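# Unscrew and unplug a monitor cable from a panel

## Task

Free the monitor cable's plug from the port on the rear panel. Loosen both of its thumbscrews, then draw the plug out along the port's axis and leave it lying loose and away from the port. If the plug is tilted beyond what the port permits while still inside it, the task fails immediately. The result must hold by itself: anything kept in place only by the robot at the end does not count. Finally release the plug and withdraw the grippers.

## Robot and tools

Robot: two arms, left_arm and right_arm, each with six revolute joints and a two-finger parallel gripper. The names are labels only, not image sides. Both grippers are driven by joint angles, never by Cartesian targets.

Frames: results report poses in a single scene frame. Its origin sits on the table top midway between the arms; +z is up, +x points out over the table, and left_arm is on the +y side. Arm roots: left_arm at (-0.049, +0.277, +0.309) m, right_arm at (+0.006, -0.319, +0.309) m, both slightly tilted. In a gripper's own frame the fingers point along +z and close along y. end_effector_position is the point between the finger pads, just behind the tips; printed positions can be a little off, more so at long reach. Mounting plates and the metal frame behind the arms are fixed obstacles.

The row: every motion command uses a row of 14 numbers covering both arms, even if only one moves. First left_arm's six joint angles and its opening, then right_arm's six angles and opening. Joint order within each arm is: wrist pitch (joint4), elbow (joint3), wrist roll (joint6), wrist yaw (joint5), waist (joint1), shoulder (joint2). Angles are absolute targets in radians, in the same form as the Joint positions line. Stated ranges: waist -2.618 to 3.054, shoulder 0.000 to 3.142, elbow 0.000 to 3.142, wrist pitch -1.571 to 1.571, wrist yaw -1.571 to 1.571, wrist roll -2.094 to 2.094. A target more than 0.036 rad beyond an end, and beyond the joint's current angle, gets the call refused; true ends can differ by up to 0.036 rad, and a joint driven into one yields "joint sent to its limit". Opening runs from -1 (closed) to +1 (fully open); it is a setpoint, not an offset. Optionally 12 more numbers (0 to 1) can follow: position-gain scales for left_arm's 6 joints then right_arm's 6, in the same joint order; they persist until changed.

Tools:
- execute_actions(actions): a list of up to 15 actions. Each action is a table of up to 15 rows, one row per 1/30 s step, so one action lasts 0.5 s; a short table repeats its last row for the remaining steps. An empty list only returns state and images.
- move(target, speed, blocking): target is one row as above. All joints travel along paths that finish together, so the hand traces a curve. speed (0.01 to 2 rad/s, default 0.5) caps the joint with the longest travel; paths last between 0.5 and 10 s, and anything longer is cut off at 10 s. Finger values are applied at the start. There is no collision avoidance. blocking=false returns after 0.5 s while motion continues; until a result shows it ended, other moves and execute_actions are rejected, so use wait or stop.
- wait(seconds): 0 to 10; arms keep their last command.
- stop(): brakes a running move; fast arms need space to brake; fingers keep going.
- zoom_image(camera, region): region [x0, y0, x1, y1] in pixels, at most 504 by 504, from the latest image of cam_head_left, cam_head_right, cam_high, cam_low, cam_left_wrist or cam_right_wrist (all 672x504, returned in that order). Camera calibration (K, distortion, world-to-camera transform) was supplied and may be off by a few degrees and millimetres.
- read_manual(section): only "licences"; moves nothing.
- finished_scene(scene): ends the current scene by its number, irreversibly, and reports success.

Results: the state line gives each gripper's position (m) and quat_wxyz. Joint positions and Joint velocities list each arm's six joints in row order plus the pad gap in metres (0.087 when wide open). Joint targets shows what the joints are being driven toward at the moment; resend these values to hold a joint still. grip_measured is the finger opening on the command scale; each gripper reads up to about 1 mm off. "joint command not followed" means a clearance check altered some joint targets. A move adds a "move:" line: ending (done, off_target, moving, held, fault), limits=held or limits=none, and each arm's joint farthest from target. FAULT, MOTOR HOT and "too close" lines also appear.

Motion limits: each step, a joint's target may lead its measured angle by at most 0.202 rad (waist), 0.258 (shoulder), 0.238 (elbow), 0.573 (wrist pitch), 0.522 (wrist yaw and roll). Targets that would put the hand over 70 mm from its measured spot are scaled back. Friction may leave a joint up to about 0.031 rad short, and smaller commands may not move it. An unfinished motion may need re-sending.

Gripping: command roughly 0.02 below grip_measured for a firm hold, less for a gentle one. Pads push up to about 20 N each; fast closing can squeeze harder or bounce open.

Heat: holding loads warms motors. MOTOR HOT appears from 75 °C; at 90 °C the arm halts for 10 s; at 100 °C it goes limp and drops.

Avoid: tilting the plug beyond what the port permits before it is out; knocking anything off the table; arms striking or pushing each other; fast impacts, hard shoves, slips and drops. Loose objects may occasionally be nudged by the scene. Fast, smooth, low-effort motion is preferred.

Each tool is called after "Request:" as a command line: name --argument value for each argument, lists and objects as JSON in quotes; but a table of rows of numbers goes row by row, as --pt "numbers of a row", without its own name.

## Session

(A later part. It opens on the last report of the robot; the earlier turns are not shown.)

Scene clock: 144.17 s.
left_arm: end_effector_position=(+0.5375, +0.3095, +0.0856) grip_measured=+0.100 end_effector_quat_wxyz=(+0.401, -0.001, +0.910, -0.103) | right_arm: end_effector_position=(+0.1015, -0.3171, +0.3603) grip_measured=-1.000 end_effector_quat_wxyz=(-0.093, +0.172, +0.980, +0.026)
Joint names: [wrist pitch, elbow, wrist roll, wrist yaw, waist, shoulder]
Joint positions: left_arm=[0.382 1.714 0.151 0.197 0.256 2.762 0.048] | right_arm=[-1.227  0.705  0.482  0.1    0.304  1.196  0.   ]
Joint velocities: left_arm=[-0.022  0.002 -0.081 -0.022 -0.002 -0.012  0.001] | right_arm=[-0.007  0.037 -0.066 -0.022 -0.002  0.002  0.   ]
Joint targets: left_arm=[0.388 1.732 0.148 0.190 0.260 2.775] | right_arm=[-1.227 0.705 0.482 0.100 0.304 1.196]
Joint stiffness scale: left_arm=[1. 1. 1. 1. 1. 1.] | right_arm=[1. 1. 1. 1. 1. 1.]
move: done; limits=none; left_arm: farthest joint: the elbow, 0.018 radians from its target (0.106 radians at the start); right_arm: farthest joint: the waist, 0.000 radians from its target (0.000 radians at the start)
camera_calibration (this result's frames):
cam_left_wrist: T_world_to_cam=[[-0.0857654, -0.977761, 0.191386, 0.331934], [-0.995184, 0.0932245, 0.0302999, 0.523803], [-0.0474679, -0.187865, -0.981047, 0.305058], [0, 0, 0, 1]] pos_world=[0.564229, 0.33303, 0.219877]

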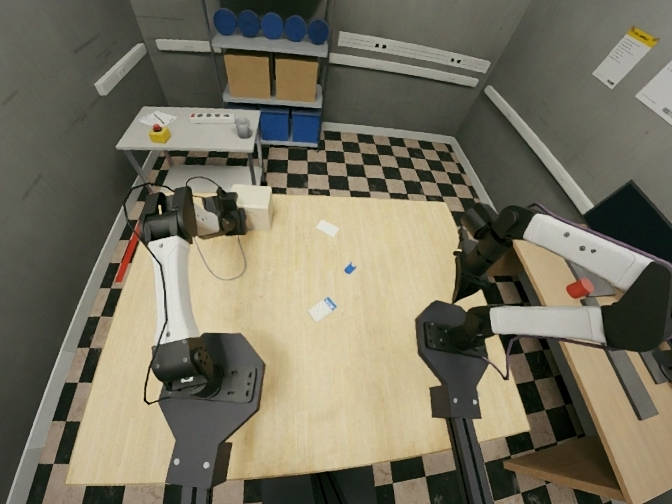

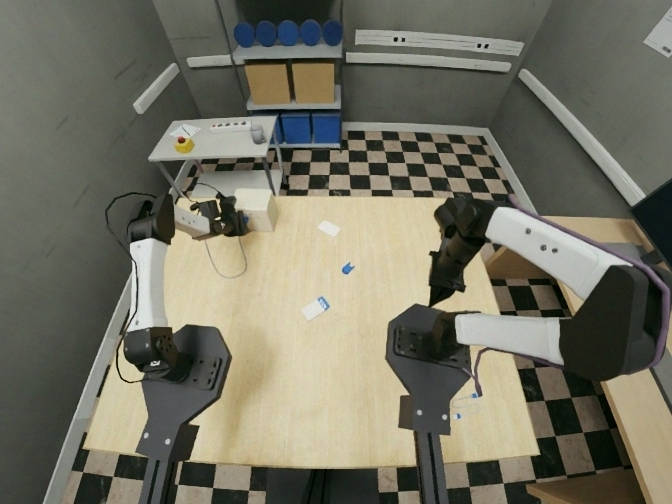

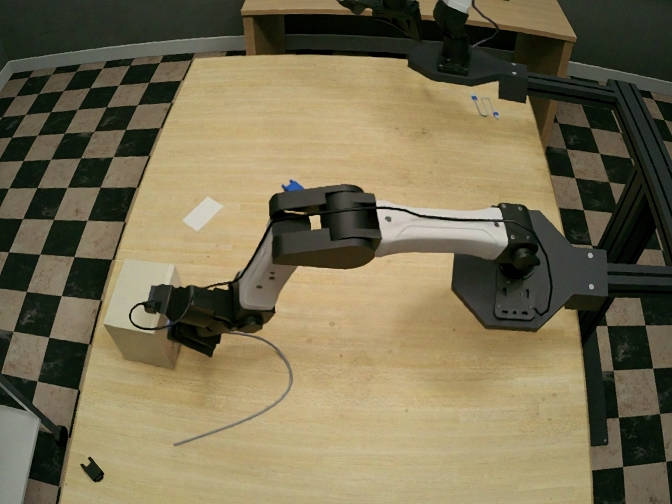

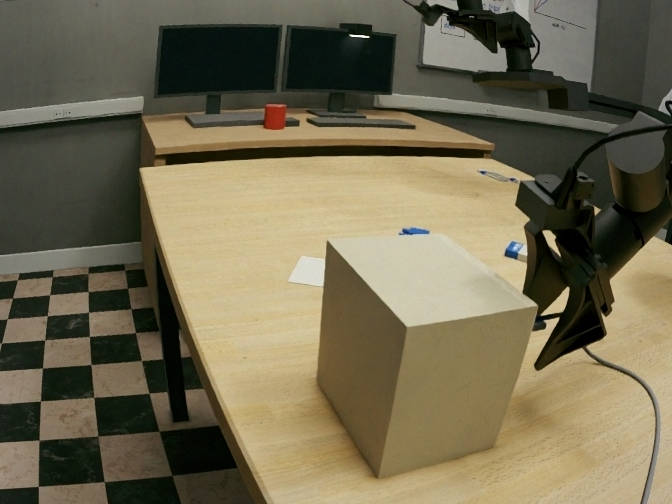

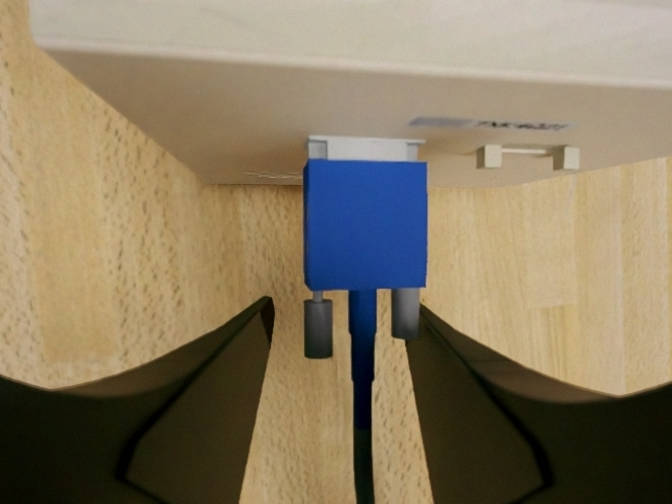

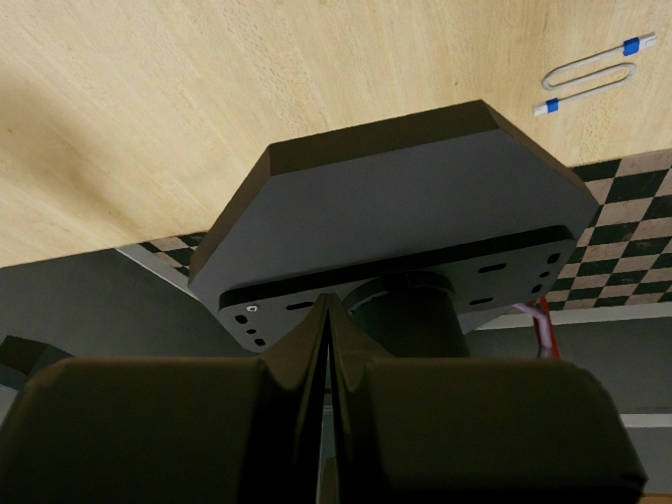

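Request:
execute_actions --actions '[[[0.364,1.694,0.148,0.18,0.264,2.745,0.25,-1.227,0.705,0.482,0.1,0.304,1.196,-1]],[[0.364,1.694,0.148,0.18,0.264,2.745,0.15,-1.227,0.705,0.482,0.1,0.304,1.196,-1],[0.364,1.694,0.148,0.18,0.264,2.745,0.15,-1.227,0.705,0.482,0.1,0.304,1.196,-1],[0.364,1.694,0.148,0.18,0.264,2.745,0.12,-1.227,0.705,0.482,0.1,0.304,1.196,-1],[0.364,1.694,0.148,0.18,0.264,2.745,0.09,-1.227,0.705,0.482,0.1,0.304,1.196,-1],[0.364,1.694,0.148,0.18,0.264,2.745,0.06,-1.227,0.705,0.482,0.1,0.304,1.196,-1],[0.364,1.694,0.148,0.18,0.264,2.745,0.03,-1.227,0.705,0.482,0.1,0.304,1.196,-1]], [[0.361,1.69,0.148,0.18,0.264,2.738,0.03,-1.227,0.705,0.482,0.1,0.304,1.196,-1],[0.358,1.687,0.148,0.18,0.264,2.732,0.03,-1.227,0.705,0.482,0.1,0.304,1.196,-1],[0.355,1.683,0.148,0.18,0.264,2.725,0.03,-1.227,0.705,0.482,0.1,0.304,1.196,-1],[0.352,1.679,0.148,0.18,0.264,2.719,0.03,-1.227,0.705,0.482,0.1,0.304,1.196,-1],[0.349,1.676,0.148,0.18,0.264,2.712,0.03,-1.227,0.705,0.482,0.1,0.304,1.196,-1]], [[0.346,1.672,0.148,0.18,0.264,2.706,0.03,-1.227,0.705,0.482,0.1,0.304,1.196,-1],[0.343,1.668,0.148,0.18,0.264,2.699,0.03,-1.227,0.705,0.482,0.1,0.304,1.196,-1],[0.34,1.664,0.148,0.18,0.264,2.693,0.03,-1.227,0.705,0.482,0.1,0.304,1.196,-1],[0.337,1.661,0.148,0.18,0.264,2.686,0.03,-1.227,0.705,0.482,0.1,0.304,1.196,-1],[0.334,1.657,0.148,0.18,0.264,2.68,0.03,-1.227,0.705,0.482,0.1,0.304,1.196,-1]]]'

Request:
zoom_image --camera "cam_left_wrist" --region '[270, 250, 450, 385]'

Scene clock: 147.20 s.
left_arm: end_effector_position=(+0.5393, +0.3139, +0.1106) grip_measured=+0.030 end_effector_quat_wxyz=(+0.403, -0.002, +0.909, -0.103) | right_arm: end_effector_position=(+0.1015, -0.3171, +0.3603) grip_measured=-1.000 end_effector_quat_wxyz=(-0.093, +0.172, +0.980, +0.026)
Joint names: [wrist pitch, elbow, wrist roll, wrist yaw, waist, shoulder]
Joint positions: left_arm=[0.348 1.676 0.149 0.197 0.256 2.687 0.045] | right_arm=[-1.227  0.705  0.482  0.1    0.304  1.196  0.   ]
Joint velocities: left_arm=[-0.037 -0.017 -0.007 -0.022  0.002 -0.007 -0.   ] | right_arm=[ 0.007 -0.012  0.022  0.081 -0.002  0.002  0.   ]
Joint targets: left_arm=[0.334 1.657 0.148 0.180 0.264 2.680] | right_arm=[-1.227 0.705 0.482 0.100 0.304 1.196]
Joint stiffness scale: left_arm=[1. 1. 1. 1. 1. 1.] | right_arm=[1. 1. 1. 1. 1. 1.]
camera_calibration (this result's frames):
cam_left_wrist: T_world_to_cam=[[-0.0845933, -0.977789, 0.19176, 0.330943], [-0.995468, 0.0913248, 0.0265257, 0.525668], [-0.043449, -0.188647, -0.981083, 0.328619], [0, 0, 0, 1]] pos_world=[0.565559, 0.337579, 0.244997]

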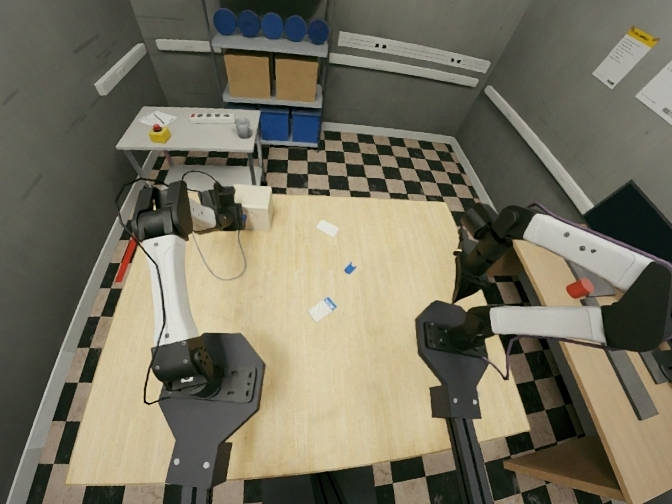

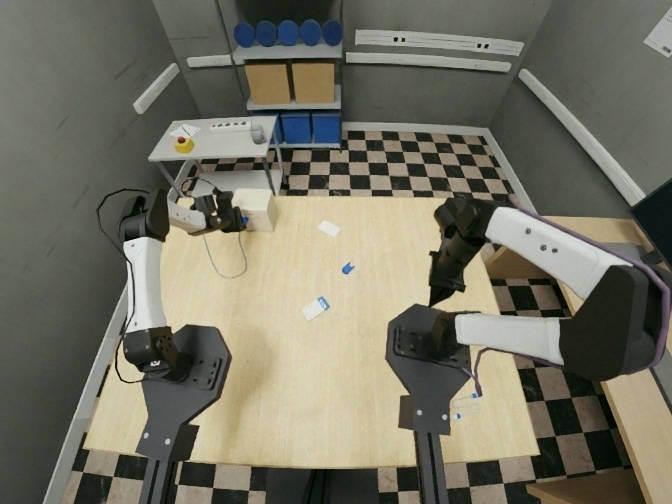

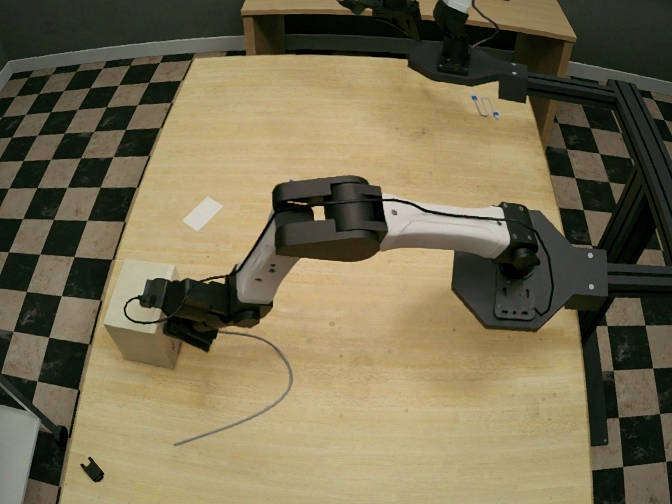

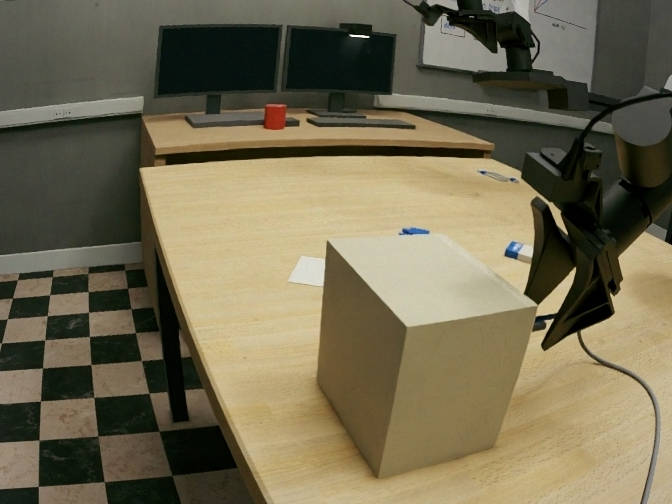

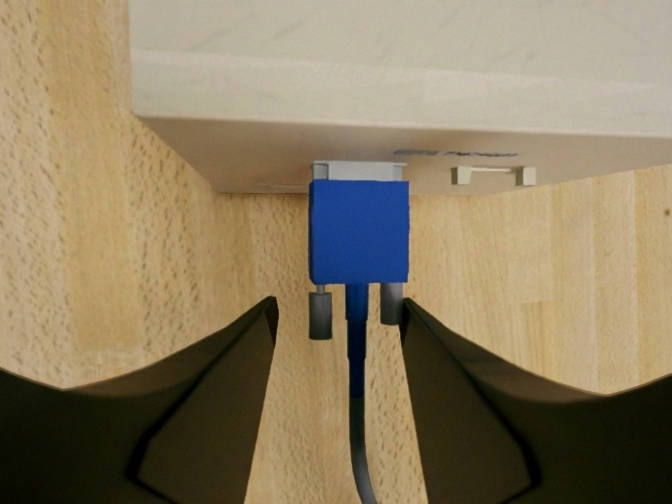

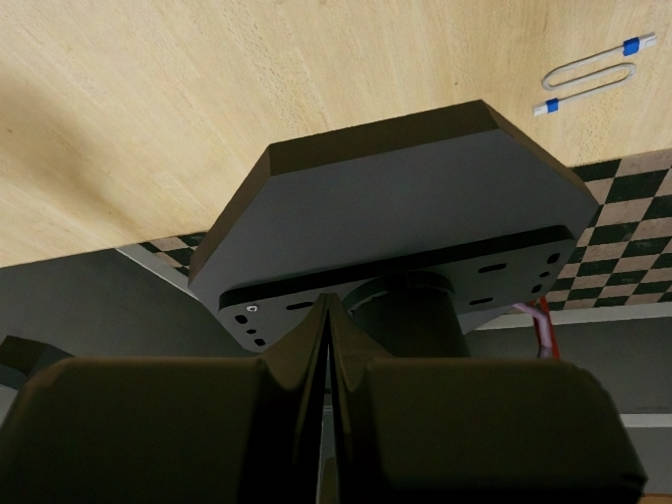

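Region (270, 250, 450, 385) of cam_left_wrist's 672x504 image, scaled by 2.800, with more detail than that image has; it fills the top 378 rows of this view, and the rest is white.

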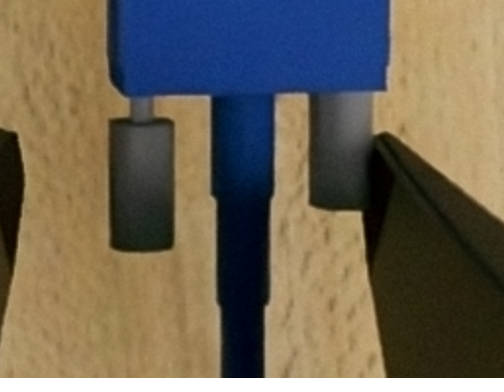

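Request:
execute_actions --actions '[[[0.334,1.657,0.148,0.18,0.264,2.68,0.2,-1.227,0.705,0.482,0.1,0.304,1.196,-1],[0.334,1.657,0.148,0.18,0.264,2.68,0.2,-1.227,0.705,0.482,0.1,0.304,1.196,-1],[0.334,1.657,0.148,0.18,0.264,2.68,0.2,-1.227,0.705,0.482,0.1,0.304,1.196,-1],[0.36,1.70,0.148,0.18,0.264,2.72,0.2,-1.227,0.705,0.482,0.1,0.304,1.196,-1],[0.37,1.712,0.148,0.18,0.264,2.736,0.2,-1.227,0.705,0.482,0.1,0.304,1.196,-1],[0.38,1.724,0.148,0.18,0.264,2.752,0.2,-1.227,0.705,0.482,0.1,0.304,1.196,-1],[0.388,1.735,0.148,0.18,0.264,2.768,0.2,-1.227,0.705,0.482,0.1,0.304,1.196,-1]], [[0.364,1.698,0.148,0.17,0.264,2.745,0.1,-1.227,0.705,0.482,0.1,0.304,1.196,-1],[0.364,1.698,0.148,0.17,0.264,2.745,0.1,-1.227,0.705,0.482,0.1,0.304,1.196,-1],[0.364,1.698,0.148,0.17,0.264,2.745,0.07,-1.227,0.705,0.482,0.1,0.304,1.196,-1],[0.364,1.698,0.148,0.17,0.264,2.745,0.04,-1.227,0.705,0.482,0.1,0.304,1.196,-1],[0.364,1.698,0.148,0.17,0.264,2.745,0.01,-1.227,0.705,0.482,0.1,0.304,1.196,-1],[0.364,1.698,0.148,0.17,0.264,2.745,-0.03,-1.227,0.705,0.482,0.1,0.304,1.196,-1]], [[0.361,1.694,0.148,0.17,0.264,2.738,-0.03,-1.227,0.705,0.482,0.1,0.304,1.196,-1],[0.358,1.691,0.148,0.17,0.264,2.732,-0.03,-1.227,0.705,0.482,0.1,0.304,1.196,-1],[0.355,1.687,0.148,0.17,0.264,2.725,-0.03,-1.227,0.705,0.482,0.1,0.304,1.196,-1],[0.352,1.683,0.148,0.17,0.264,2.719,-0.03,-1.227,0.705,0.482,0.1,0.304,1.196,-1],[0.349,1.68,0.148,0.17,0.264,2.712,-0.03,-1.227,0.705,0.482,0.1,0.304,1.196,-1]], [[0.346,1.676,0.148,0.17,0.264,2.706,-0.03,-1.227,0.705,0.482,0.1,0.304,1.196,-1],[0.343,1.672,0.148,0.17,0.264,2.699,-0.03,-1.227,0.705,0.482,0.1,0.304,1.196,-1],[0.34,1.668,0.148,0.17,0.264,2.693,-0.03,-1.227,0.705,0.482,0.1,0.304,1.196,-1],[0.337,1.665,0.148,0.17,0.264,2.686,-0.03,-1.227,0.705,0.482,0.1,0.304,1.196,-1],[0.334,1.661,0.148,0.17,0.264,2.68,-0.03,-1.227,0.705,0.482,0.1,0.304,1.196,-1]]]'

Request:
zoom_image --camera "cam_left_wrist" --region '[270, 250, 450, 385]'

Scene clock: 150.37 s.
left_arm: end_effector_position=(+0.5394, +0.3129, +0.1103) grip_measured=-0.030 end_effector_quat_wxyz=(+0.402, -0.002, +0.910, -0.104) | right_arm: end_effector_position=(+0.1015, -0.3171, +0.3603) grip_measured=-1.000 end_effector_quat_wxyz=(-0.093, +0.172, +0.980, +0.026)
Joint names: [wrist pitch, elbow, wrist roll, wrist yaw, waist, shoulder]
Joint positions: left_arm=[0.344 1.679 0.147 0.197 0.255 2.688 0.042] | right_arm=[-1.227  0.705  0.482  0.1    0.304  1.196  0.   ]
Joint velocities: left_arm=[-0.037  0.002  0.022  0.066 -0.007 -0.002 -0.001] | right_arm=[-0.051 -0.007 -0.022  0.007  0.002 -0.002  0.   ]
Joint targets: left_arm=[0.334 1.661 0.148 0.170 0.264 2.680] | right_arm=[-1.227 0.705 0.482 0.100 0.304 1.196]
Joint stiffness scale: left_arm=[1. 1. 1. 1. 1. 1.] | right_arm=[1. 1. 1. 1. 1. 1.]
camera_calibration (this result's frames):
cam_left_wrist: T_world_to_cam=[[-0.0847211, -0.977456, 0.193397, 0.329827], [-0.995332, 0.0920243, 0.0290804, 0.525266], [-0.046222, -0.190031, -0.98069, 0.330015], [0, 0, 0, 1]] pos_world=[0.566011, 0.336767, 0.244579]

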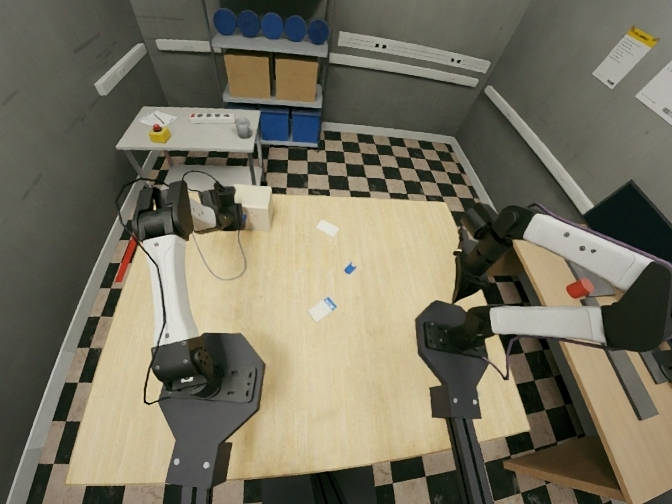

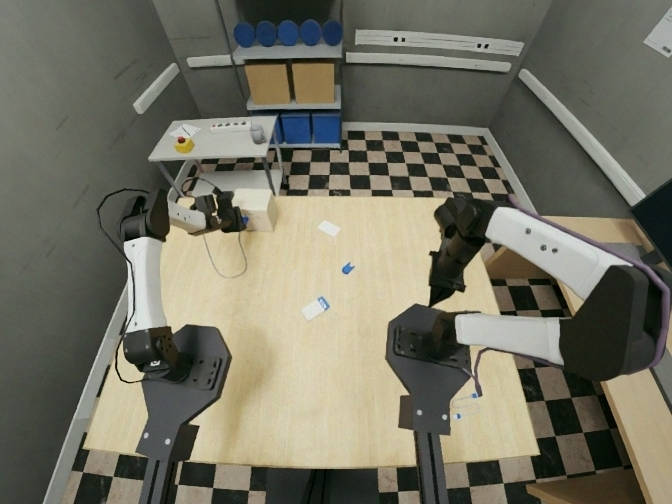

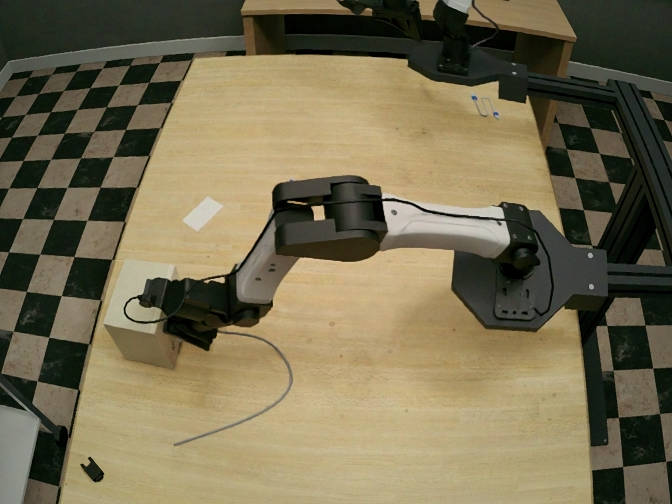

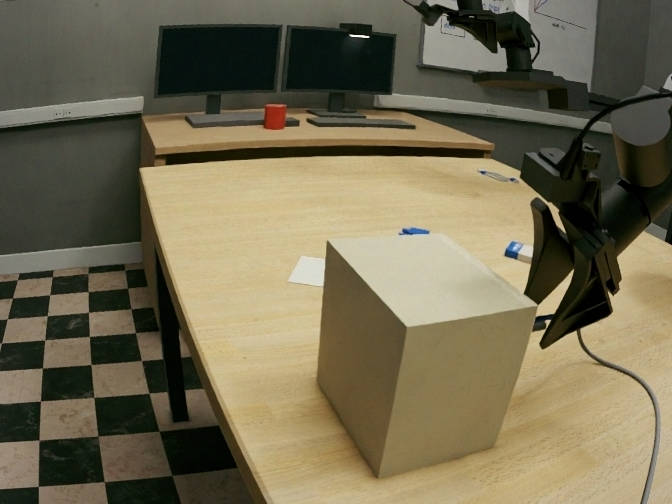

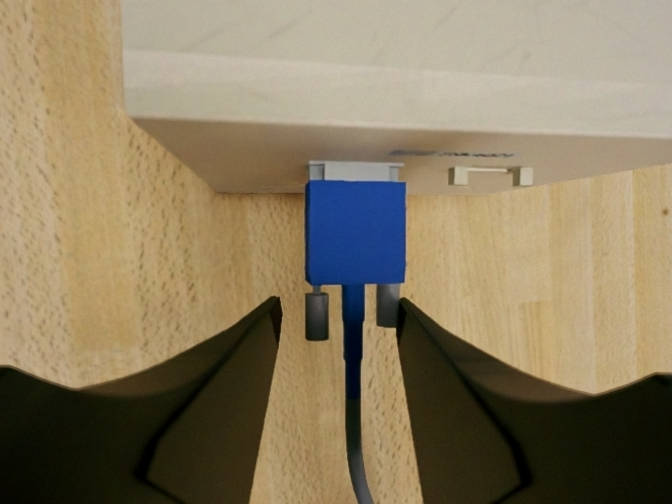

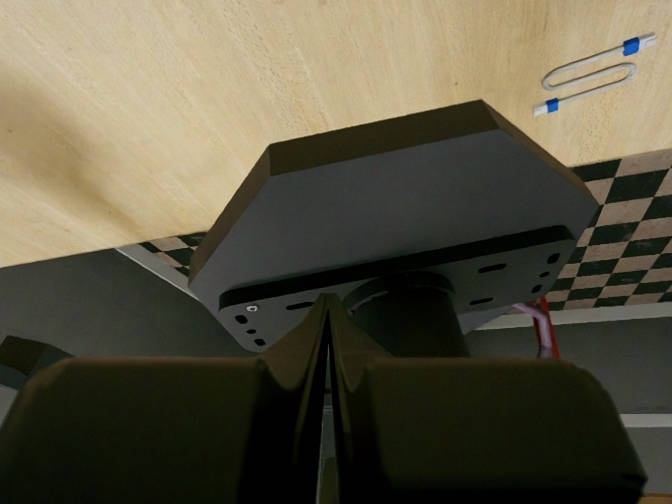

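Region (270, 250, 450, 385) of cam_left_wrist's 672x504 image, scaled by 2.800, with more detail than that image has; it fills the top 378 rows of this view, and the rest is white.

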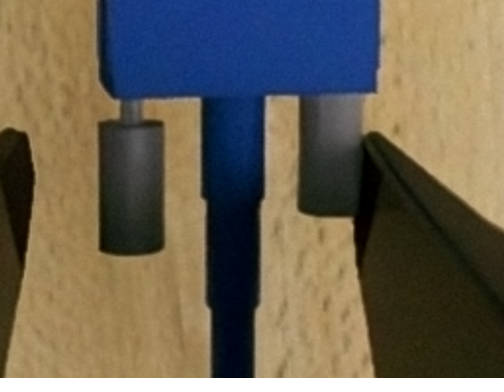

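Request:
execute_actions --actions '[[[0.334,1.657,0.148,0.18,0.264,2.68,0.2,-1.227,0.705,0.482,0.1,0.304,1.196,-1],[0.334,1.657,0.148,0.18,0.264,2.68,0.2,-1.227,0.705,0.482,0.1,0.304,1.196,-1],[0.334,1.657,0.148,0.18,0.264,2.68,0.2,-1.227,0.705,0.482,0.1,0.304,1.196,-1],[0.36,1.70,0.148,0.18,0.264,2.72,0.2,-1.227,0.705,0.482,0.1,0.304,1.196,-1],[0.37,1.712,0.148,0.18,0.264,2.736,0.2,-1.227,0.705,0.482,0.1,0.304,1.196,-1],[0.38,1.724,0.148,0.18,0.264,2.752,0.2,-1.227,0.705,0.482,0.1,0.304,1.196,-1],[0.388,1.735,0.148,0.18,0.264,2.768,0.2,-1.227,0.705,0.482,0.1,0.304,1.196,-1]], [[0.364,1.698,0.148,0.17,0.264,2.745,0.1,-1.227,0.705,0.482,0.1,0.304,1.196,-1],[0.364,1.698,0.148,0.17,0.264,2.745,0.07,-1.227,0.705,0.482,0.1,0.304,1.196,-1],[0.364,1.698,0.148,0.17,0.264,2.745,0.04,-1.227,0.705,0.482,0.1,0.304,1.196,-1],[0.364,1.698,0.148,0.17,0.264,2.745,0.01,-1.227,0.705,0.482,0.1,0.304,1.196,-1],[0.364,1.698,0.148,0.17,0.264,2.745,-0.03,-1.227,0.705,0.482,0.1,0.304,1.196,-1],[0.364,1.698,0.148,0.17,0.264,2.745,-0.03,-1.227,0.705,0.482,0.1,0.304,1.196,-1],[0.364,1.698,0.148,0.17,0.264,2.745,-0.03,-1.227,0.705,0.482,0.1,0.304,1.196,-1],[0.364,1.698,0.148,0.17,0.264,2.745,-0.03,-1.227,0.705,0.482,0.1,0.304,1.196,-1],[0.364,1.698,0.148,0.17,0.264,2.745,-0.03,-1.227,0.705,0.482,0.1,0.304,1.196,-1],[0.361,1.694,0.148,0.17,0.264,2.738,-0.03,-1.227,0.705,0.482,0.1,0.304,1.196,-1],[0.359,1.691,0.148,0.17,0.264,2.732,-0.03,-1.227,0.705,0.482,0.1,0.304,1.196,-1],[0.356,1.687,0.148,0.17,0.264,2.725,-0.03,-1.227,0.705,0.482,0.1,0.304,1.196,-1],[0.354,1.683,0.148,0.17,0.264,2.719,-0.03,-1.227,0.705,0.482,0.1,0.304,1.196,-1],[0.351,1.68,0.148,0.17,0.264,2.712,-0.03,-1.227,0.705,0.482,0.1,0.304,1.196,-1],[0.349,1.676,0.148,0.17,0.264,2.706,-0.03,-1.227,0.705,0.482,0.1,0.304,1.196,-1]], [[0.346,1.672,0.148,0.17,0.264,2.699,-0.03,-1.227,0.705,0.482,0.1,0.304,1.196,-1],[0.344,1.668,0.148,0.17,0.264,2.693,-0.03,-1.227,0.705,0.482,0.1,0.304,1.196,-1],[0.341,1.665,0.148,0.17,0.264,2.686,-0.03,-1.227,0.705,0.482,0.1,0.304,1.196,-1],[0.339,1.661,0.148,0.17,0.264,2.68,-0.03,-1.227,0.705,0.482,0.1,0.304,1.196,-1],[0.336,1.657,0.148,0.17,0.264,2.673,-0.03,-1.227,0.705,0.482,0.1,0.304,1.196,-1]], [[0.334,1.657,0.148,0.18,0.264,2.68,0.2,-1.227,0.705,0.482,0.1,0.304,1.196,-1],[0.334,1.657,0.148,0.18,0.264,2.68,0.2,-1.227,0.705,0.482,0.1,0.304,1.196,-1],[0.334,1.657,0.148,0.18,0.264,2.68,0.2,-1.227,0.705,0.482,0.1,0.304,1.196,-1],[0.36,1.70,0.148,0.18,0.264,2.72,0.2,-1.227,0.705,0.482,0.1,0.304,1.196,-1],[0.37,1.712,0.148,0.18,0.264,2.736,0.2,-1.227,0.705,0.482,0.1,0.304,1.196,-1],[0.38,1.724,0.148,0.18,0.264,2.752,0.2,-1.227,0.705,0.482,0.1,0.304,1.196,-1],[0.388,1.735,0.148,0.18,0.264,2.768,0.2,-1.227,0.705,0.482,0.1,0.304,1.196,-1]], [[0.364,1.698,0.148,0.17,0.264,2.745,0.1,-1.227,0.705,0.482,0.1,0.304,1.196,-1],[0.364,1.698,0.148,0.17,0.264,2.745,0.07,-1.227,0.705,0.482,0.1,0.304,1.196,-1],[0.364,1.698,0.148,0.17,0.264,2.745,0.04,-1.227,0.705,0.482,0.1,0.304,1.196,-1],[0.364,1.698,0.148,0.17,0.264,2.745,0.01,-1.227,0.705,0.482,0.1,0.304,1.196,-1],[0.364,1.698,0.148,0.17,0.264,2.745,-0.03,-1.227,0.705,0.482,0.1,0.304,1.196,-1],[0.364,1.698,0.148,0.17,0.264,2.745,-0.03,-1.227,0.705,0.482,0.1,0.304,1.196,-1],[0.364,1.698,0.148,0.17,0.264,2.745,-0.03,-1.227,0.705,0.482,0.1,0.304,1.196,-1],[0.364,1.698,0.148,0.17,0.264,2.745,-0.03,-1.227,0.705,0.482,0.1,0.304,1.196,-1],[0.364,1.698,0.148,0.17,0.264,2.745,-0.03,-1.227,0.705,0.482,0.1,0.304,1.196,-1],[0.361,1.694,0.148,0.17,0.264,2.738,-0.03,-1.227,0.705,0.482,0.1,0.304,1.196,-1],[0.359,1.691,0.148,0.17,0.264,2.732,-0.03,-1.227,0.705,0.482,0.1,0.304,1.196,-1],[0.356,1.687,0.148,0.17,0.264,2.725,-0.03,-1.227,0.705,0.482,0.1,0.304,1.196,-1],[0.354,1.683,0.148,0.17,0.264,2.719,-0.03,-1.227,0.705,0.482,0.1,0.304,1.196,-1],[0.351,1.68,0.148,0.17,0.264,2.712,-0.03,-1.227,0.705,0.482,0.1,0.304,1.196,-1],[0.349,1.676,0.148,0.17,0.264,2.706,-0.03,-1.227,0.705,0.482,0.1,0.304,1.196,-1]], [[0.346,1.672,0.148,0.17,0.264,2.699,-0.03,-1.227,0.705,0.482,0.1,0.304,1.196,-1],[0.344,1.668,0.148,0.17,0.264,2.693,-0.03,-1.227,0.705,0.482,0.1,0.304,1.196,-1],[0.341,1.665,0.148,0.17,0.264,2.686,-0.03,-1.227,0.705,0.482,0.1,0.304,1.196,-1],[0.339,1.661,0.148,0.17,0.264,2.68,-0.03,-1.227,0.705,0.482,0.1,0.304,1.196,-1],[0.336,1.657,0.148,0.17,0.264,2.673,-0.03,-1.227,0.705,0.482,0.1,0.304,1.196,-1]], [[0.334,1.657,0.148,0.18,0.264,2.68,0.2,-1.227,0.705,0.482,0.1,0.304,1.196,-1],[0.334,1.657,0.148,0.18,0.264,2.68,0.2,-1.227,0.705,0.482,0.1,0.304,1.196,-1],[0.334,1.657,0.148,0.18,0.264,2.68,0.2,-1.227,0.705,0.482,0.1,0.304,1.196,-1],[0.36,1.70,0.148,0.18,0.264,2.72,0.2,-1.227,0.705,0.482,0.1,0.304,1.196,-1],[0.37,1.712,0.148,0.18,0.264,2.736,0.2,-1.227,0.705,0.482,0.1,0.304,1.196,-1],[0.38,1.724,0.148,0.18,0.264,2.752,0.2,-1.227,0.705,0.482,0.1,0.304,1.196,-1],[0.388,1.735,0.148,0.18,0.264,2.768,0.2,-1.227,0.705,0.482,0.1,0.304,1.196,-1]], [[0.364,1.698,0.148,0.17,0.264,2.745,0.1,-1.227,0.705,0.482,0.1,0.304,1.196,-1],[0.364,1.698,0.148,0.17,0.264,2.745,0.07,-1.227,0.705,0.482,0.1,0.304,1.196,-1],[0.364,1.698,0.148,0.17,0.264,2.745,0.04,-1.227,0.705,0.482,0.1,0.304,1.196,-1],[0.364,1.698,0.148,0.17,0.264,2.745,0.01,-1.227,0.705,0.482,0.1,0.304,1.196,-1],[0.364,1.698,0.148,0.17,0.264,2.745,-0.03,-1.227,0.705,0.482,0.1,0.304,1.196,-1],[0.364,1.698,0.148,0.17,0.264,2.745,-0.03,-1.227,0.705,0.482,0.1,0.304,1.196,-1],[0.364,1.698,0.148,0.17,0.264,2.745,-0.03,-1.227,0.705,0.482,0.1,0.304,1.196,-1],[0.364,1.698,0.148,0.17,0.264,2.745,-0.03,-1.227,0.705,0.482,0.1,0.304,1.196,-1],[0.364,1.698,0.148,0.17,0.264,2.745,-0.03,-1.227,0.705,0.482,0.1,0.304,1.196,-1],[0.361,1.694,0.148,0.17,0.264,2.738,-0.03,-1.227,0.705,0.482,0.1,0.304,1.196,-1],[0.359,1.691,0.148,0.17,0.264,2.732,-0.03,-1.227,0.705,0.482,0.1,0.304,1.196,-1],[0.356,1.687,0.148,0.17,0.264,2.725,-0.03,-1.227,0.705,0.482,0.1,0.304,1.196,-1],[0.354,1.683,0.148,0.17,0.264,2.719,-0.03,-1.227,0.705,0.482,0.1,0.304,1.196,-1],[0.351,1.68,0.148,0.17,0.264,2.712,-0.03,-1.227,0.705,0.482,0.1,0.304,1.196,-1],[0.349,1.676,0.148,0.17,0.264,2.706,-0.03,-1.227,0.705,0.482,0.1,0.304,1.196,-1]], [[0.346,1.672,0.148,0.17,0.264,2.699,-0.03,-1.227,0.705,0.482,0.1,0.304,1.196,-1],[0.344,1.668,0.148,0.17,0.264,2.693,-0.03,-1.227,0.705,0.482,0.1,0.304,1.196,-1],[0.341,1.665,0.148,0.17,0.264,2.686,-0.03,-1.227,0.705,0.482,0.1,0.304,1.196,-1],[0.339,1.661,0.148,0.17,0.264,2.68,-0.03,-1.227,0.705,0.482,0.1,0.304,1.196,-1],[0.336,1.657,0.148,0.17,0.264,2.673,-0.03,-1.227,0.705,0.482,0.1,0.304,1.196,-1]]]'

Request:
zoom_image --camera "cam_left_wrist" --region '[270, 250, 450, 385]'

Scene clock: 158.40 s.
left_arm: end_effector_position=(+0.5394, +0.3133, +0.1124) grip_measured=-0.030 end_effector_quat_wxyz=(+0.402, -0.002, +0.910, -0.103) | right_arm: end_effector_position=(+0.1015, -0.3171, +0.3603) grip_measured=-1.000 end_effector_quat_wxyz=(-0.093, +0.172, +0.980, +0.026)
Joint names: [wrist pitch, elbow, wrist roll, wrist yaw, waist, shoulder]
Joint positions: left_arm=[0.343 1.674 0.147 0.195 0.254 2.681 0.042] | right_arm=[-1.227  0.705  0.482  0.1    0.304  1.196  0.   ]
Joint velocities: left_arm=[-0.007  0.007  0.007 -0.022 -0.022  0.002 -0.   ] | right_arm=[0.022 0.022 0.066 0.066 0.012 0.007 0.   ]
Joint targets: left_arm=[0.336 1.657 0.148 0.170 0.264 2.673] | right_arm=[-1.227 0.705 0.482 0.100 0.304 1.196]
Joint stiffness scale: left_arm=[1. 1. 1. 1. 1. 1.] | right_arm=[1. 1. 1. 1. 1. 1.]
camera_calibration (this result's frames):
cam_left_wrist: T_world_to_cam=[[-0.0834939, -0.977798, 0.192197, 0.329419], [-0.995478, 0.090609, 0.0285171, 0.52572], [-0.0452988, -0.188947, -0.980942, 0.331349], [0, 0, 0, 1]] pos_world=[0.565856, 0.337078, 0.246728]

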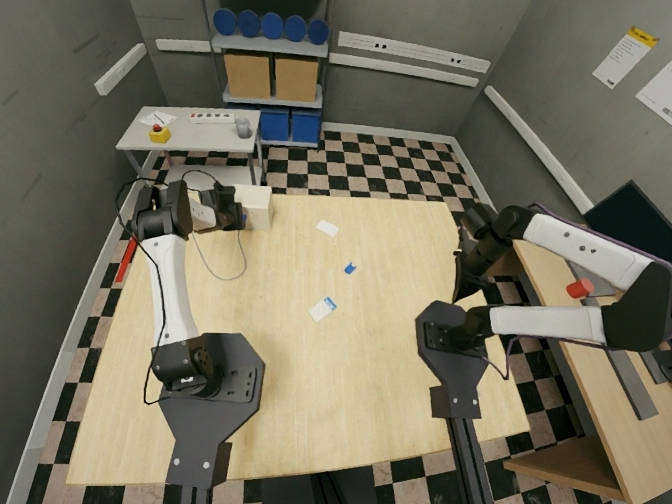

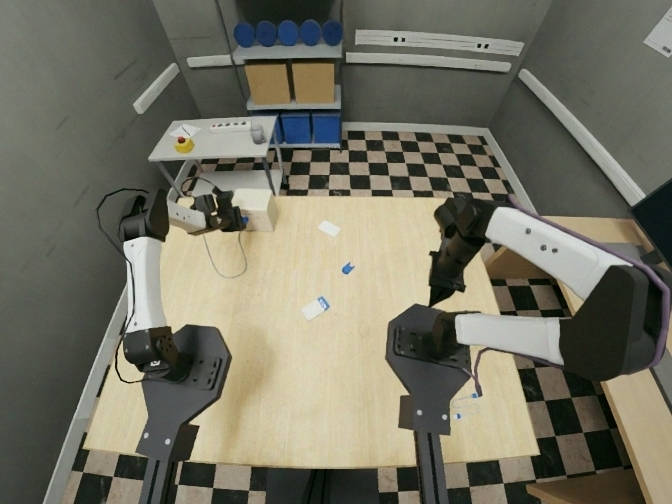

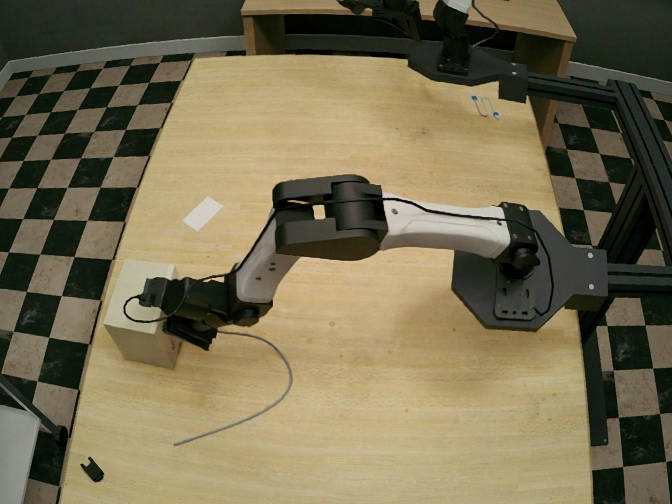

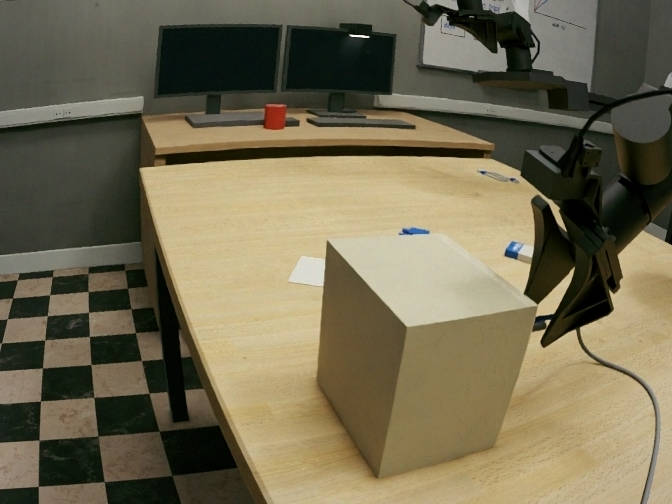

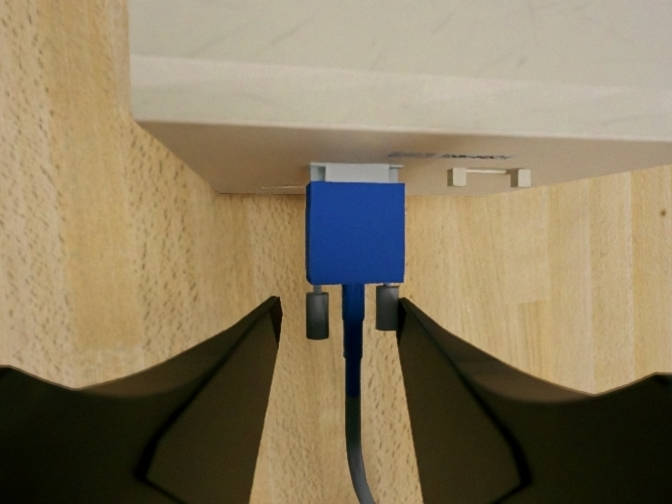

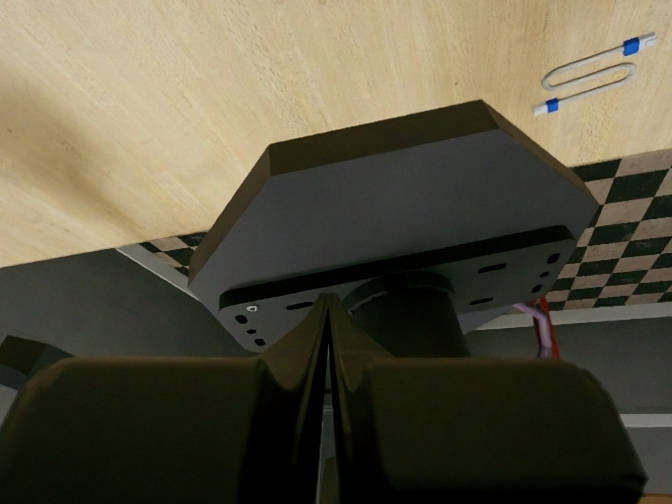

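Region (270, 250, 450, 385) of cam_left_wrist's 672x504 image, scaled by 2.800, with more detail than that image has; it fills the top 378 rows of this view, and the rest is white.

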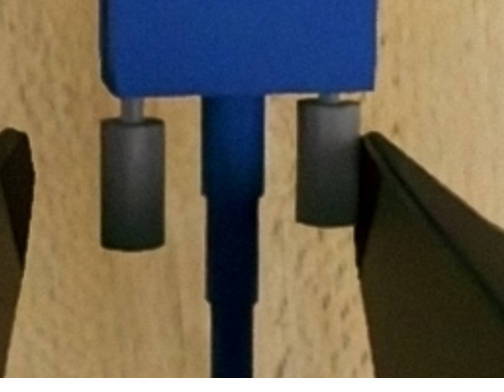

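Request:
execute_actions --actions '[[[0.334,1.657,0.148,0.18,0.264,2.68,0.2,-1.227,0.705,0.482,0.1,0.304,1.196,-1],[0.334,1.657,0.148,0.18,0.264,2.68,0.2,-1.227,0.705,0.482,0.1,0.304,1.196,-1],[0.334,1.657,0.148,0.18,0.264,2.68,0.2,-1.227,0.705,0.482,0.1,0.304,1.196,-1],[0.36,1.70,0.148,0.18,0.264,2.72,0.2,-1.227,0.705,0.482,0.1,0.304,1.196,-1],[0.37,1.712,0.148,0.18,0.264,2.736,0.2,-1.227,0.705,0.482,0.1,0.304,1.196,-1],[0.38,1.724,0.148,0.18,0.264,2.752,0.2,-1.227,0.705,0.482,0.1,0.304,1.196,-1],[0.388,1.735,0.148,0.18,0.264,2.768,0.2,-1.227,0.705,0.482,0.1,0.304,1.196,-1]],[[0.364,1.698,0.148,0.17,0.264,2.745,0.1,-1.227,0.705,0.482,0.1,0.304,1.196,-1],[0.364,1.698,0.148,0.17,0.264,2.745,0.05,-1.227,0.705,0.482,0.1,0.304,1.196,-1],[0.364,1.698,0.148,0.17,0.264,2.745,0.0,-1.227,0.705,0.482,0.1,0.304,1.196,-1],[0.364,1.698,0.148,0.17,0.264,2.745,-0.03,-1.227,0.705,0.482,0.1,0.304,1.196,-1],[0.364,1.698,0.148,0.17,0.264,2.745,-0.03,-1.227,0.705,0.482,0.1,0.304,1.196,-1],[0.364,1.698,0.148,0.17,0.264,2.745,-0.03,-1.227,0.705,0.482,0.1,0.304,1.196,-1],[0.3615,1.694,0.148,0.17,0.264,2.7385,-0.03,-1.227,0.705,0.482,0.1,0.304,1.196,-1],[0.3615,1.694,0.148,0.17,0.264,2.7385,-0.03,-1.227,0.705,0.482,0.1,0.304,1.196,-1],[0.359,1.6906,0.148,0.17,0.264,2.732,-0.03,-1.227,0.705,0.482,0.1,0.304,1.196,-1],[0.359,1.6906,0.148,0.17,0.264,2.732,-0.03,-1.227,0.705,0.482,0.1,0.304,1.196,-1],[0.3565,1.687,0.148,0.17,0.264,2.7255,-0.03,-1.227,0.705,0.482,0.1,0.304,1.196,-1],[0.3565,1.687,0.148,0.17,0.264,2.7255,-0.03,-1.227,0.705,0.482,0.1,0.304,1.196,-1],[0.354,1.683,0.148,0.17,0.264,2.719,-0.03,-1.227,0.705,0.482,0.1,0.304,1.196,-1],[0.354,1.683,0.148,0.17,0.264,2.719,-0.03,-1.227,0.705,0.482,0.1,0.304,1.196,-1],[0.3515,1.6795,0.148,0.17,0.264,2.7125,-0.03,-1.227,0.705,0.482,0.1,0.304,1.196,-1]],[[0.349,1.676,0.148,0.17,0.264,2.706,-0.03,-1.227,0.705,0.482,0.1,0.304,1.196,-1],[0.349,1.676,0.148,0.17,0.264,2.706,-0.03,-1.227,0.705,0.482,0.1,0.304,1.196,-1],[0.3465,1.672,0.148,0.17,0.264,2.6995,-0.03,-1.227,0.705,0.482,0.1,0.304,1.196,-1],[0.3465,1.672,0.148,0.17,0.264,2.6995,-0.03,-1.227,0.705,0.482,0.1,0.304,1.196,-1],[0.344,1.668,0.148,0.17,0.264,2.693,-0.03,-1.227,0.705,0.482,0.1,0.304,1.196,-1],[0.344,1.668,0.148,0.17,0.264,2.693,-0.03,-1.227,0.705,0.482,0.1,0.304,1.196,-1],[0.3415,1.665,0.148,0.17,0.264,2.6865,-0.03,-1.227,0.705,0.482,0.1,0.304,1.196,-1],[0.3415,1.665,0.148,0.17,0.264,2.6865,-0.03,-1.227,0.705,0.482,0.1,0.304,1.196,-1],[0.339,1.661,0.148,0.17,0.264,2.68,-0.03,-1.227,0.705,0.482,0.1,0.304,1.196,-1],[0.339,1.661,0.148,0.17,0.264,2.68,-0.03,-1.227,0.705,0.482,0.1,0.304,1.196,-1],[0.336,1.657,0.148,0.17,0.264,2.673,-0.03,-1.227,0.705,0.482,0.1,0.304,1.196,-1]], [[0.334,1.657,0.148,0.18,0.264,2.68,0.2,-1.227,0.705,0.482,0.1,0.304,1.196,-1],[0.334,1.657,0.148,0.18,0.264,2.68,0.2,-1.227,0.705,0.482,0.1,0.304,1.196,-1],[0.334,1.657,0.148,0.18,0.264,2.68,0.2,-1.227,0.705,0.482,0.1,0.304,1.196,-1],[0.36,1.70,0.148,0.18,0.264,2.72,0.2,-1.227,0.705,0.482,0.1,0.304,1.196,-1],[0.37,1.712,0.148,0.18,0.264,2.736,0.2,-1.227,0.705,0.482,0.1,0.304,1.196,-1],[0.38,1.724,0.148,0.18,0.264,2.752,0.2,-1.227,0.705,0.482,0.1,0.304,1.196,-1],[0.388,1.735,0.148,0.18,0.264,2.768,0.2,-1.227,0.705,0.482,0.1,0.304,1.196,-1]],[[0.364,1.698,0.148,0.17,0.264,2.745,0.1,-1.227,0.705,0.482,0.1,0.304,1.196,-1],[0.364,1.698,0.148,0.17,0.264,2.745,0.05,-1.227,0.705,0.482,0.1,0.304,1.196,-1],[0.364,1.698,0.148,0.17,0.264,2.745,0.0,-1.227,0.705,0.482,0.1,0.304,1.196,-1],[0.364,1.698,0.148,0.17,0.264,2.745,-0.03,-1.227,0.705,0.482,0.1,0.304,1.196,-1],[0.364,1.698,0.148,0.17,0.264,2.745,-0.03,-1.227,0.705,0.482,0.1,0.304,1.196,-1],[0.364,1.698,0.148,0.17,0.264,2.745,-0.03,-1.227,0.705,0.482,0.1,0.304,1.196,-1],[0.3615,1.694,0.148,0.17,0.264,2.7385,-0.03,-1.227,0.705,0.482,0.1,0.304,1.196,-1],[0.3615,1.694,0.148,0.17,0.264,2.7385,-0.03,-1.227,0.705,0.482,0.1,0.304,1.196,-1],[0.359,1.6906,0.148,0.17,0.264,2.732,-0.03,-1.227,0.705,0.482,0.1,0.304,1.196,-1],[0.359,1.6906,0.148,0.17,0.264,2.732,-0.03,-1.227,0.705,0.482,0.1,0.304,1.196,-1],[0.3565,1.687,0.148,0.17,0.264,2.7255,-0.03,-1.227,0.705,0.482,0.1,0.304,1.196,-1],[0.3565,1.687,0.148,0.17,0.264,2.7255,-0.03,-1.227,0.705,0.482,0.1,0.304,1.196,-1],[0.354,1.683,0.148,0.17,0.264,2.719,-0.03,-1.227,0.705,0.482,0.1,0.304,1.196,-1],[0.354,1.683,0.148,0.17,0.264,2.719,-0.03,-1.227,0.705,0.482,0.1,0.304,1.196,-1],[0.3515,1.6795,0.148,0.17,0.264,2.7125,-0.03,-1.227,0.705,0.482,0.1,0.304,1.196,-1]],[[0.349,1.676,0.148,0.17,0.264,2.706,-0.03,-1.227,0.705,0.482,0.1,0.304,1.196,-1],[0.349,1.676,0.148,0.17,0.264,2.706,-0.03,-1.227,0.705,0.482,0.1,0.304,1.196,-1],[0.3465,1.672,0.148,0.17,0.264,2.6995,-0.03,-1.227,0.705,0.482,0.1,0.304,1.196,-1],[0.3465,1.672,0.148,0.17,0.264,2.6995,-0.03,-1.227,0.705,0.482,0.1,0.304,1.196,-1],[0.344,1.668,0.148,0.17,0.264,2.693,-0.03,-1.227,0.705,0.482,0.1,0.304,1.196,-1],[0.344,1.668,0.148,0.17,0.264,2.693,-0.03,-1.227,0.705,0.482,0.1,0.304,1.196,-1],[0.3415,1.665,0.148,0.17,0.264,2.6865,-0.03,-1.227,0.705,0.482,0.1,0.304,1.196,-1],[0.3415,1.665,0.148,0.17,0.264,2.6865,-0.03,-1.227,0.705,0.482,0.1,0.304,1.196,-1],[0.339,1.661,0.148,0.17,0.264,2.68,-0.03,-1.227,0.705,0.482,0.1,0.304,1.196,-1],[0.339,1.661,0.148,0.17,0.264,2.68,-0.03,-1.227,0.705,0.482,0.1,0.304,1.196,-1],[0.336,1.657,0.148,0.17,0.264,2.673,-0.03,-1.227,0.705,0.482,0.1,0.304,1.196,-1]]]'

Request:
zoom_image --camera "cam_left_wrist" --region '[270,250,450,385]'

Scene clock: 165.80 s.
left_arm: end_effector_position=(+0.5407, +0.3133, +0.1130) grip_measured=-0.030 end_effector_quat_wxyz=(+0.405, -0.002, +0.909, -0.103) | right_arm: end_effector_position=(+0.1015, -0.3171, +0.3603) grip_measured=-1.000 end_effector_quat_wxyz=(-0.093, +0.172, +0.980, +0.026)
Joint names: [wrist pitch, elbow, wrist roll, wrist yaw, waist, shoulder]
Joint positions: left_arm=[0.349 1.675 0.146 0.194 0.254 2.682 0.042] | right_arm=[-1.227  0.705  0.482  0.1    0.304  1.196  0.   ]
Joint velocities: left_arm=[-0.066  0.002 -0.037 -0.022 -0.002 -0.017  0.001] | right_arm=[-0.007  0.007  0.066 -0.051  0.017 -0.027  0.   ]
Joint targets: left_arm=[0.336 1.657 0.148 0.170 0.264 2.673] | right_arm=[-1.227 0.705 0.482 0.100 0.304 1.196]
Joint stiffness scale: left_arm=[1. 1. 1. 1. 1. 1.] | right_arm=[1. 1. 1. 1. 1. 1.]
camera_calibration (this result's frames):
cam_left_wrist: T_world_to_cam=[[-0.0830743, -0.978143, 0.190618, 0.329495], [-0.995763, 0.0890469, 0.0229693, 0.528317], [-0.0394412, -0.187903, -0.981395, 0.328585], [0, 0, 0, 1]] pos_world=[0.56641, 0.336991, 0.247529]

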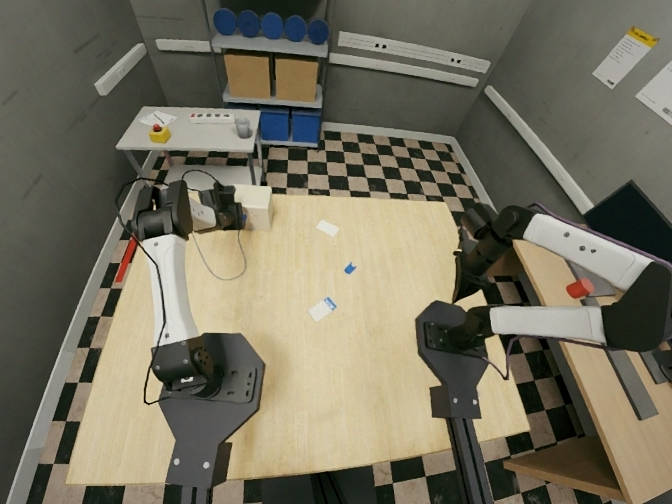

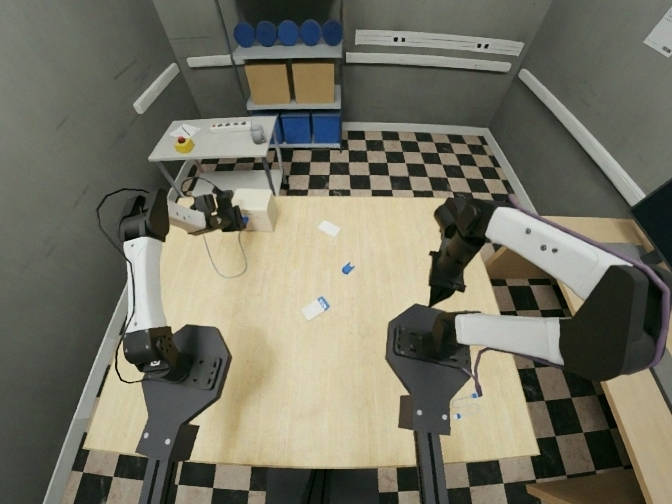

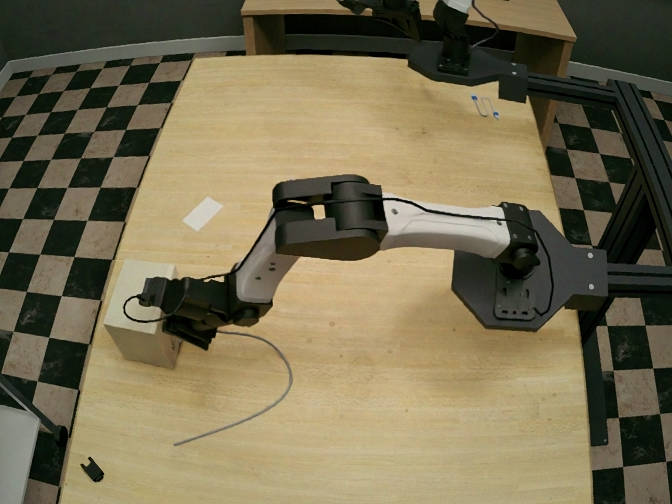

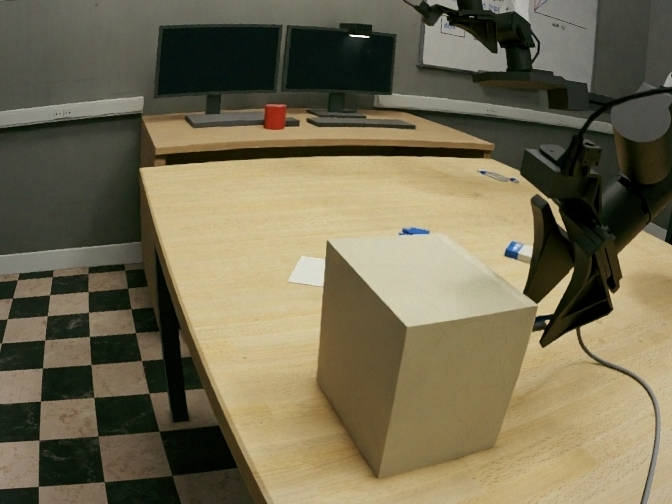

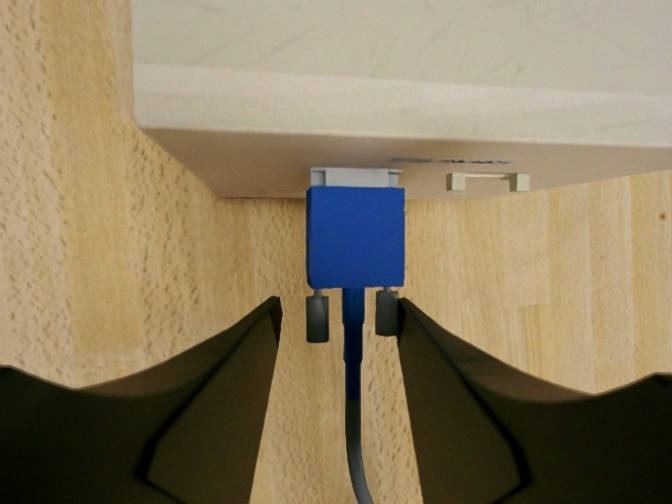

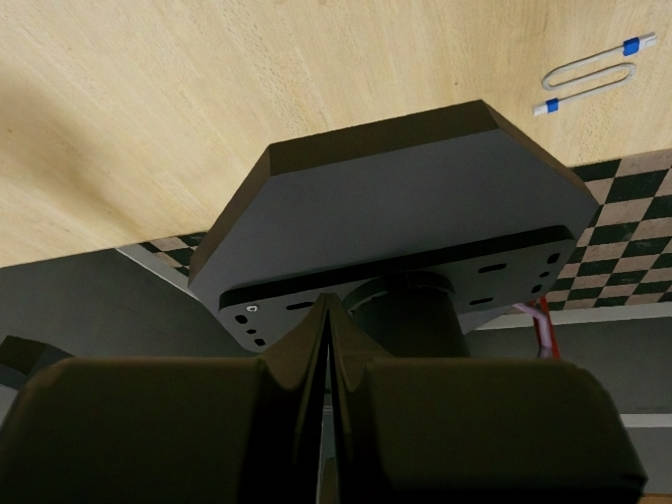

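Region (270, 250, 450, 385) of cam_left_wrist's 672x504 image, scaled by 2.800, with more detail than that image has; it fills the top 378 rows of this view, and the rest is white.

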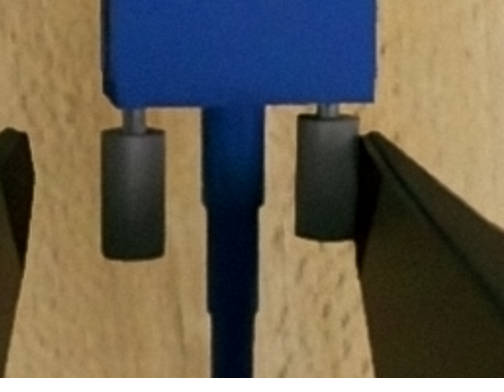

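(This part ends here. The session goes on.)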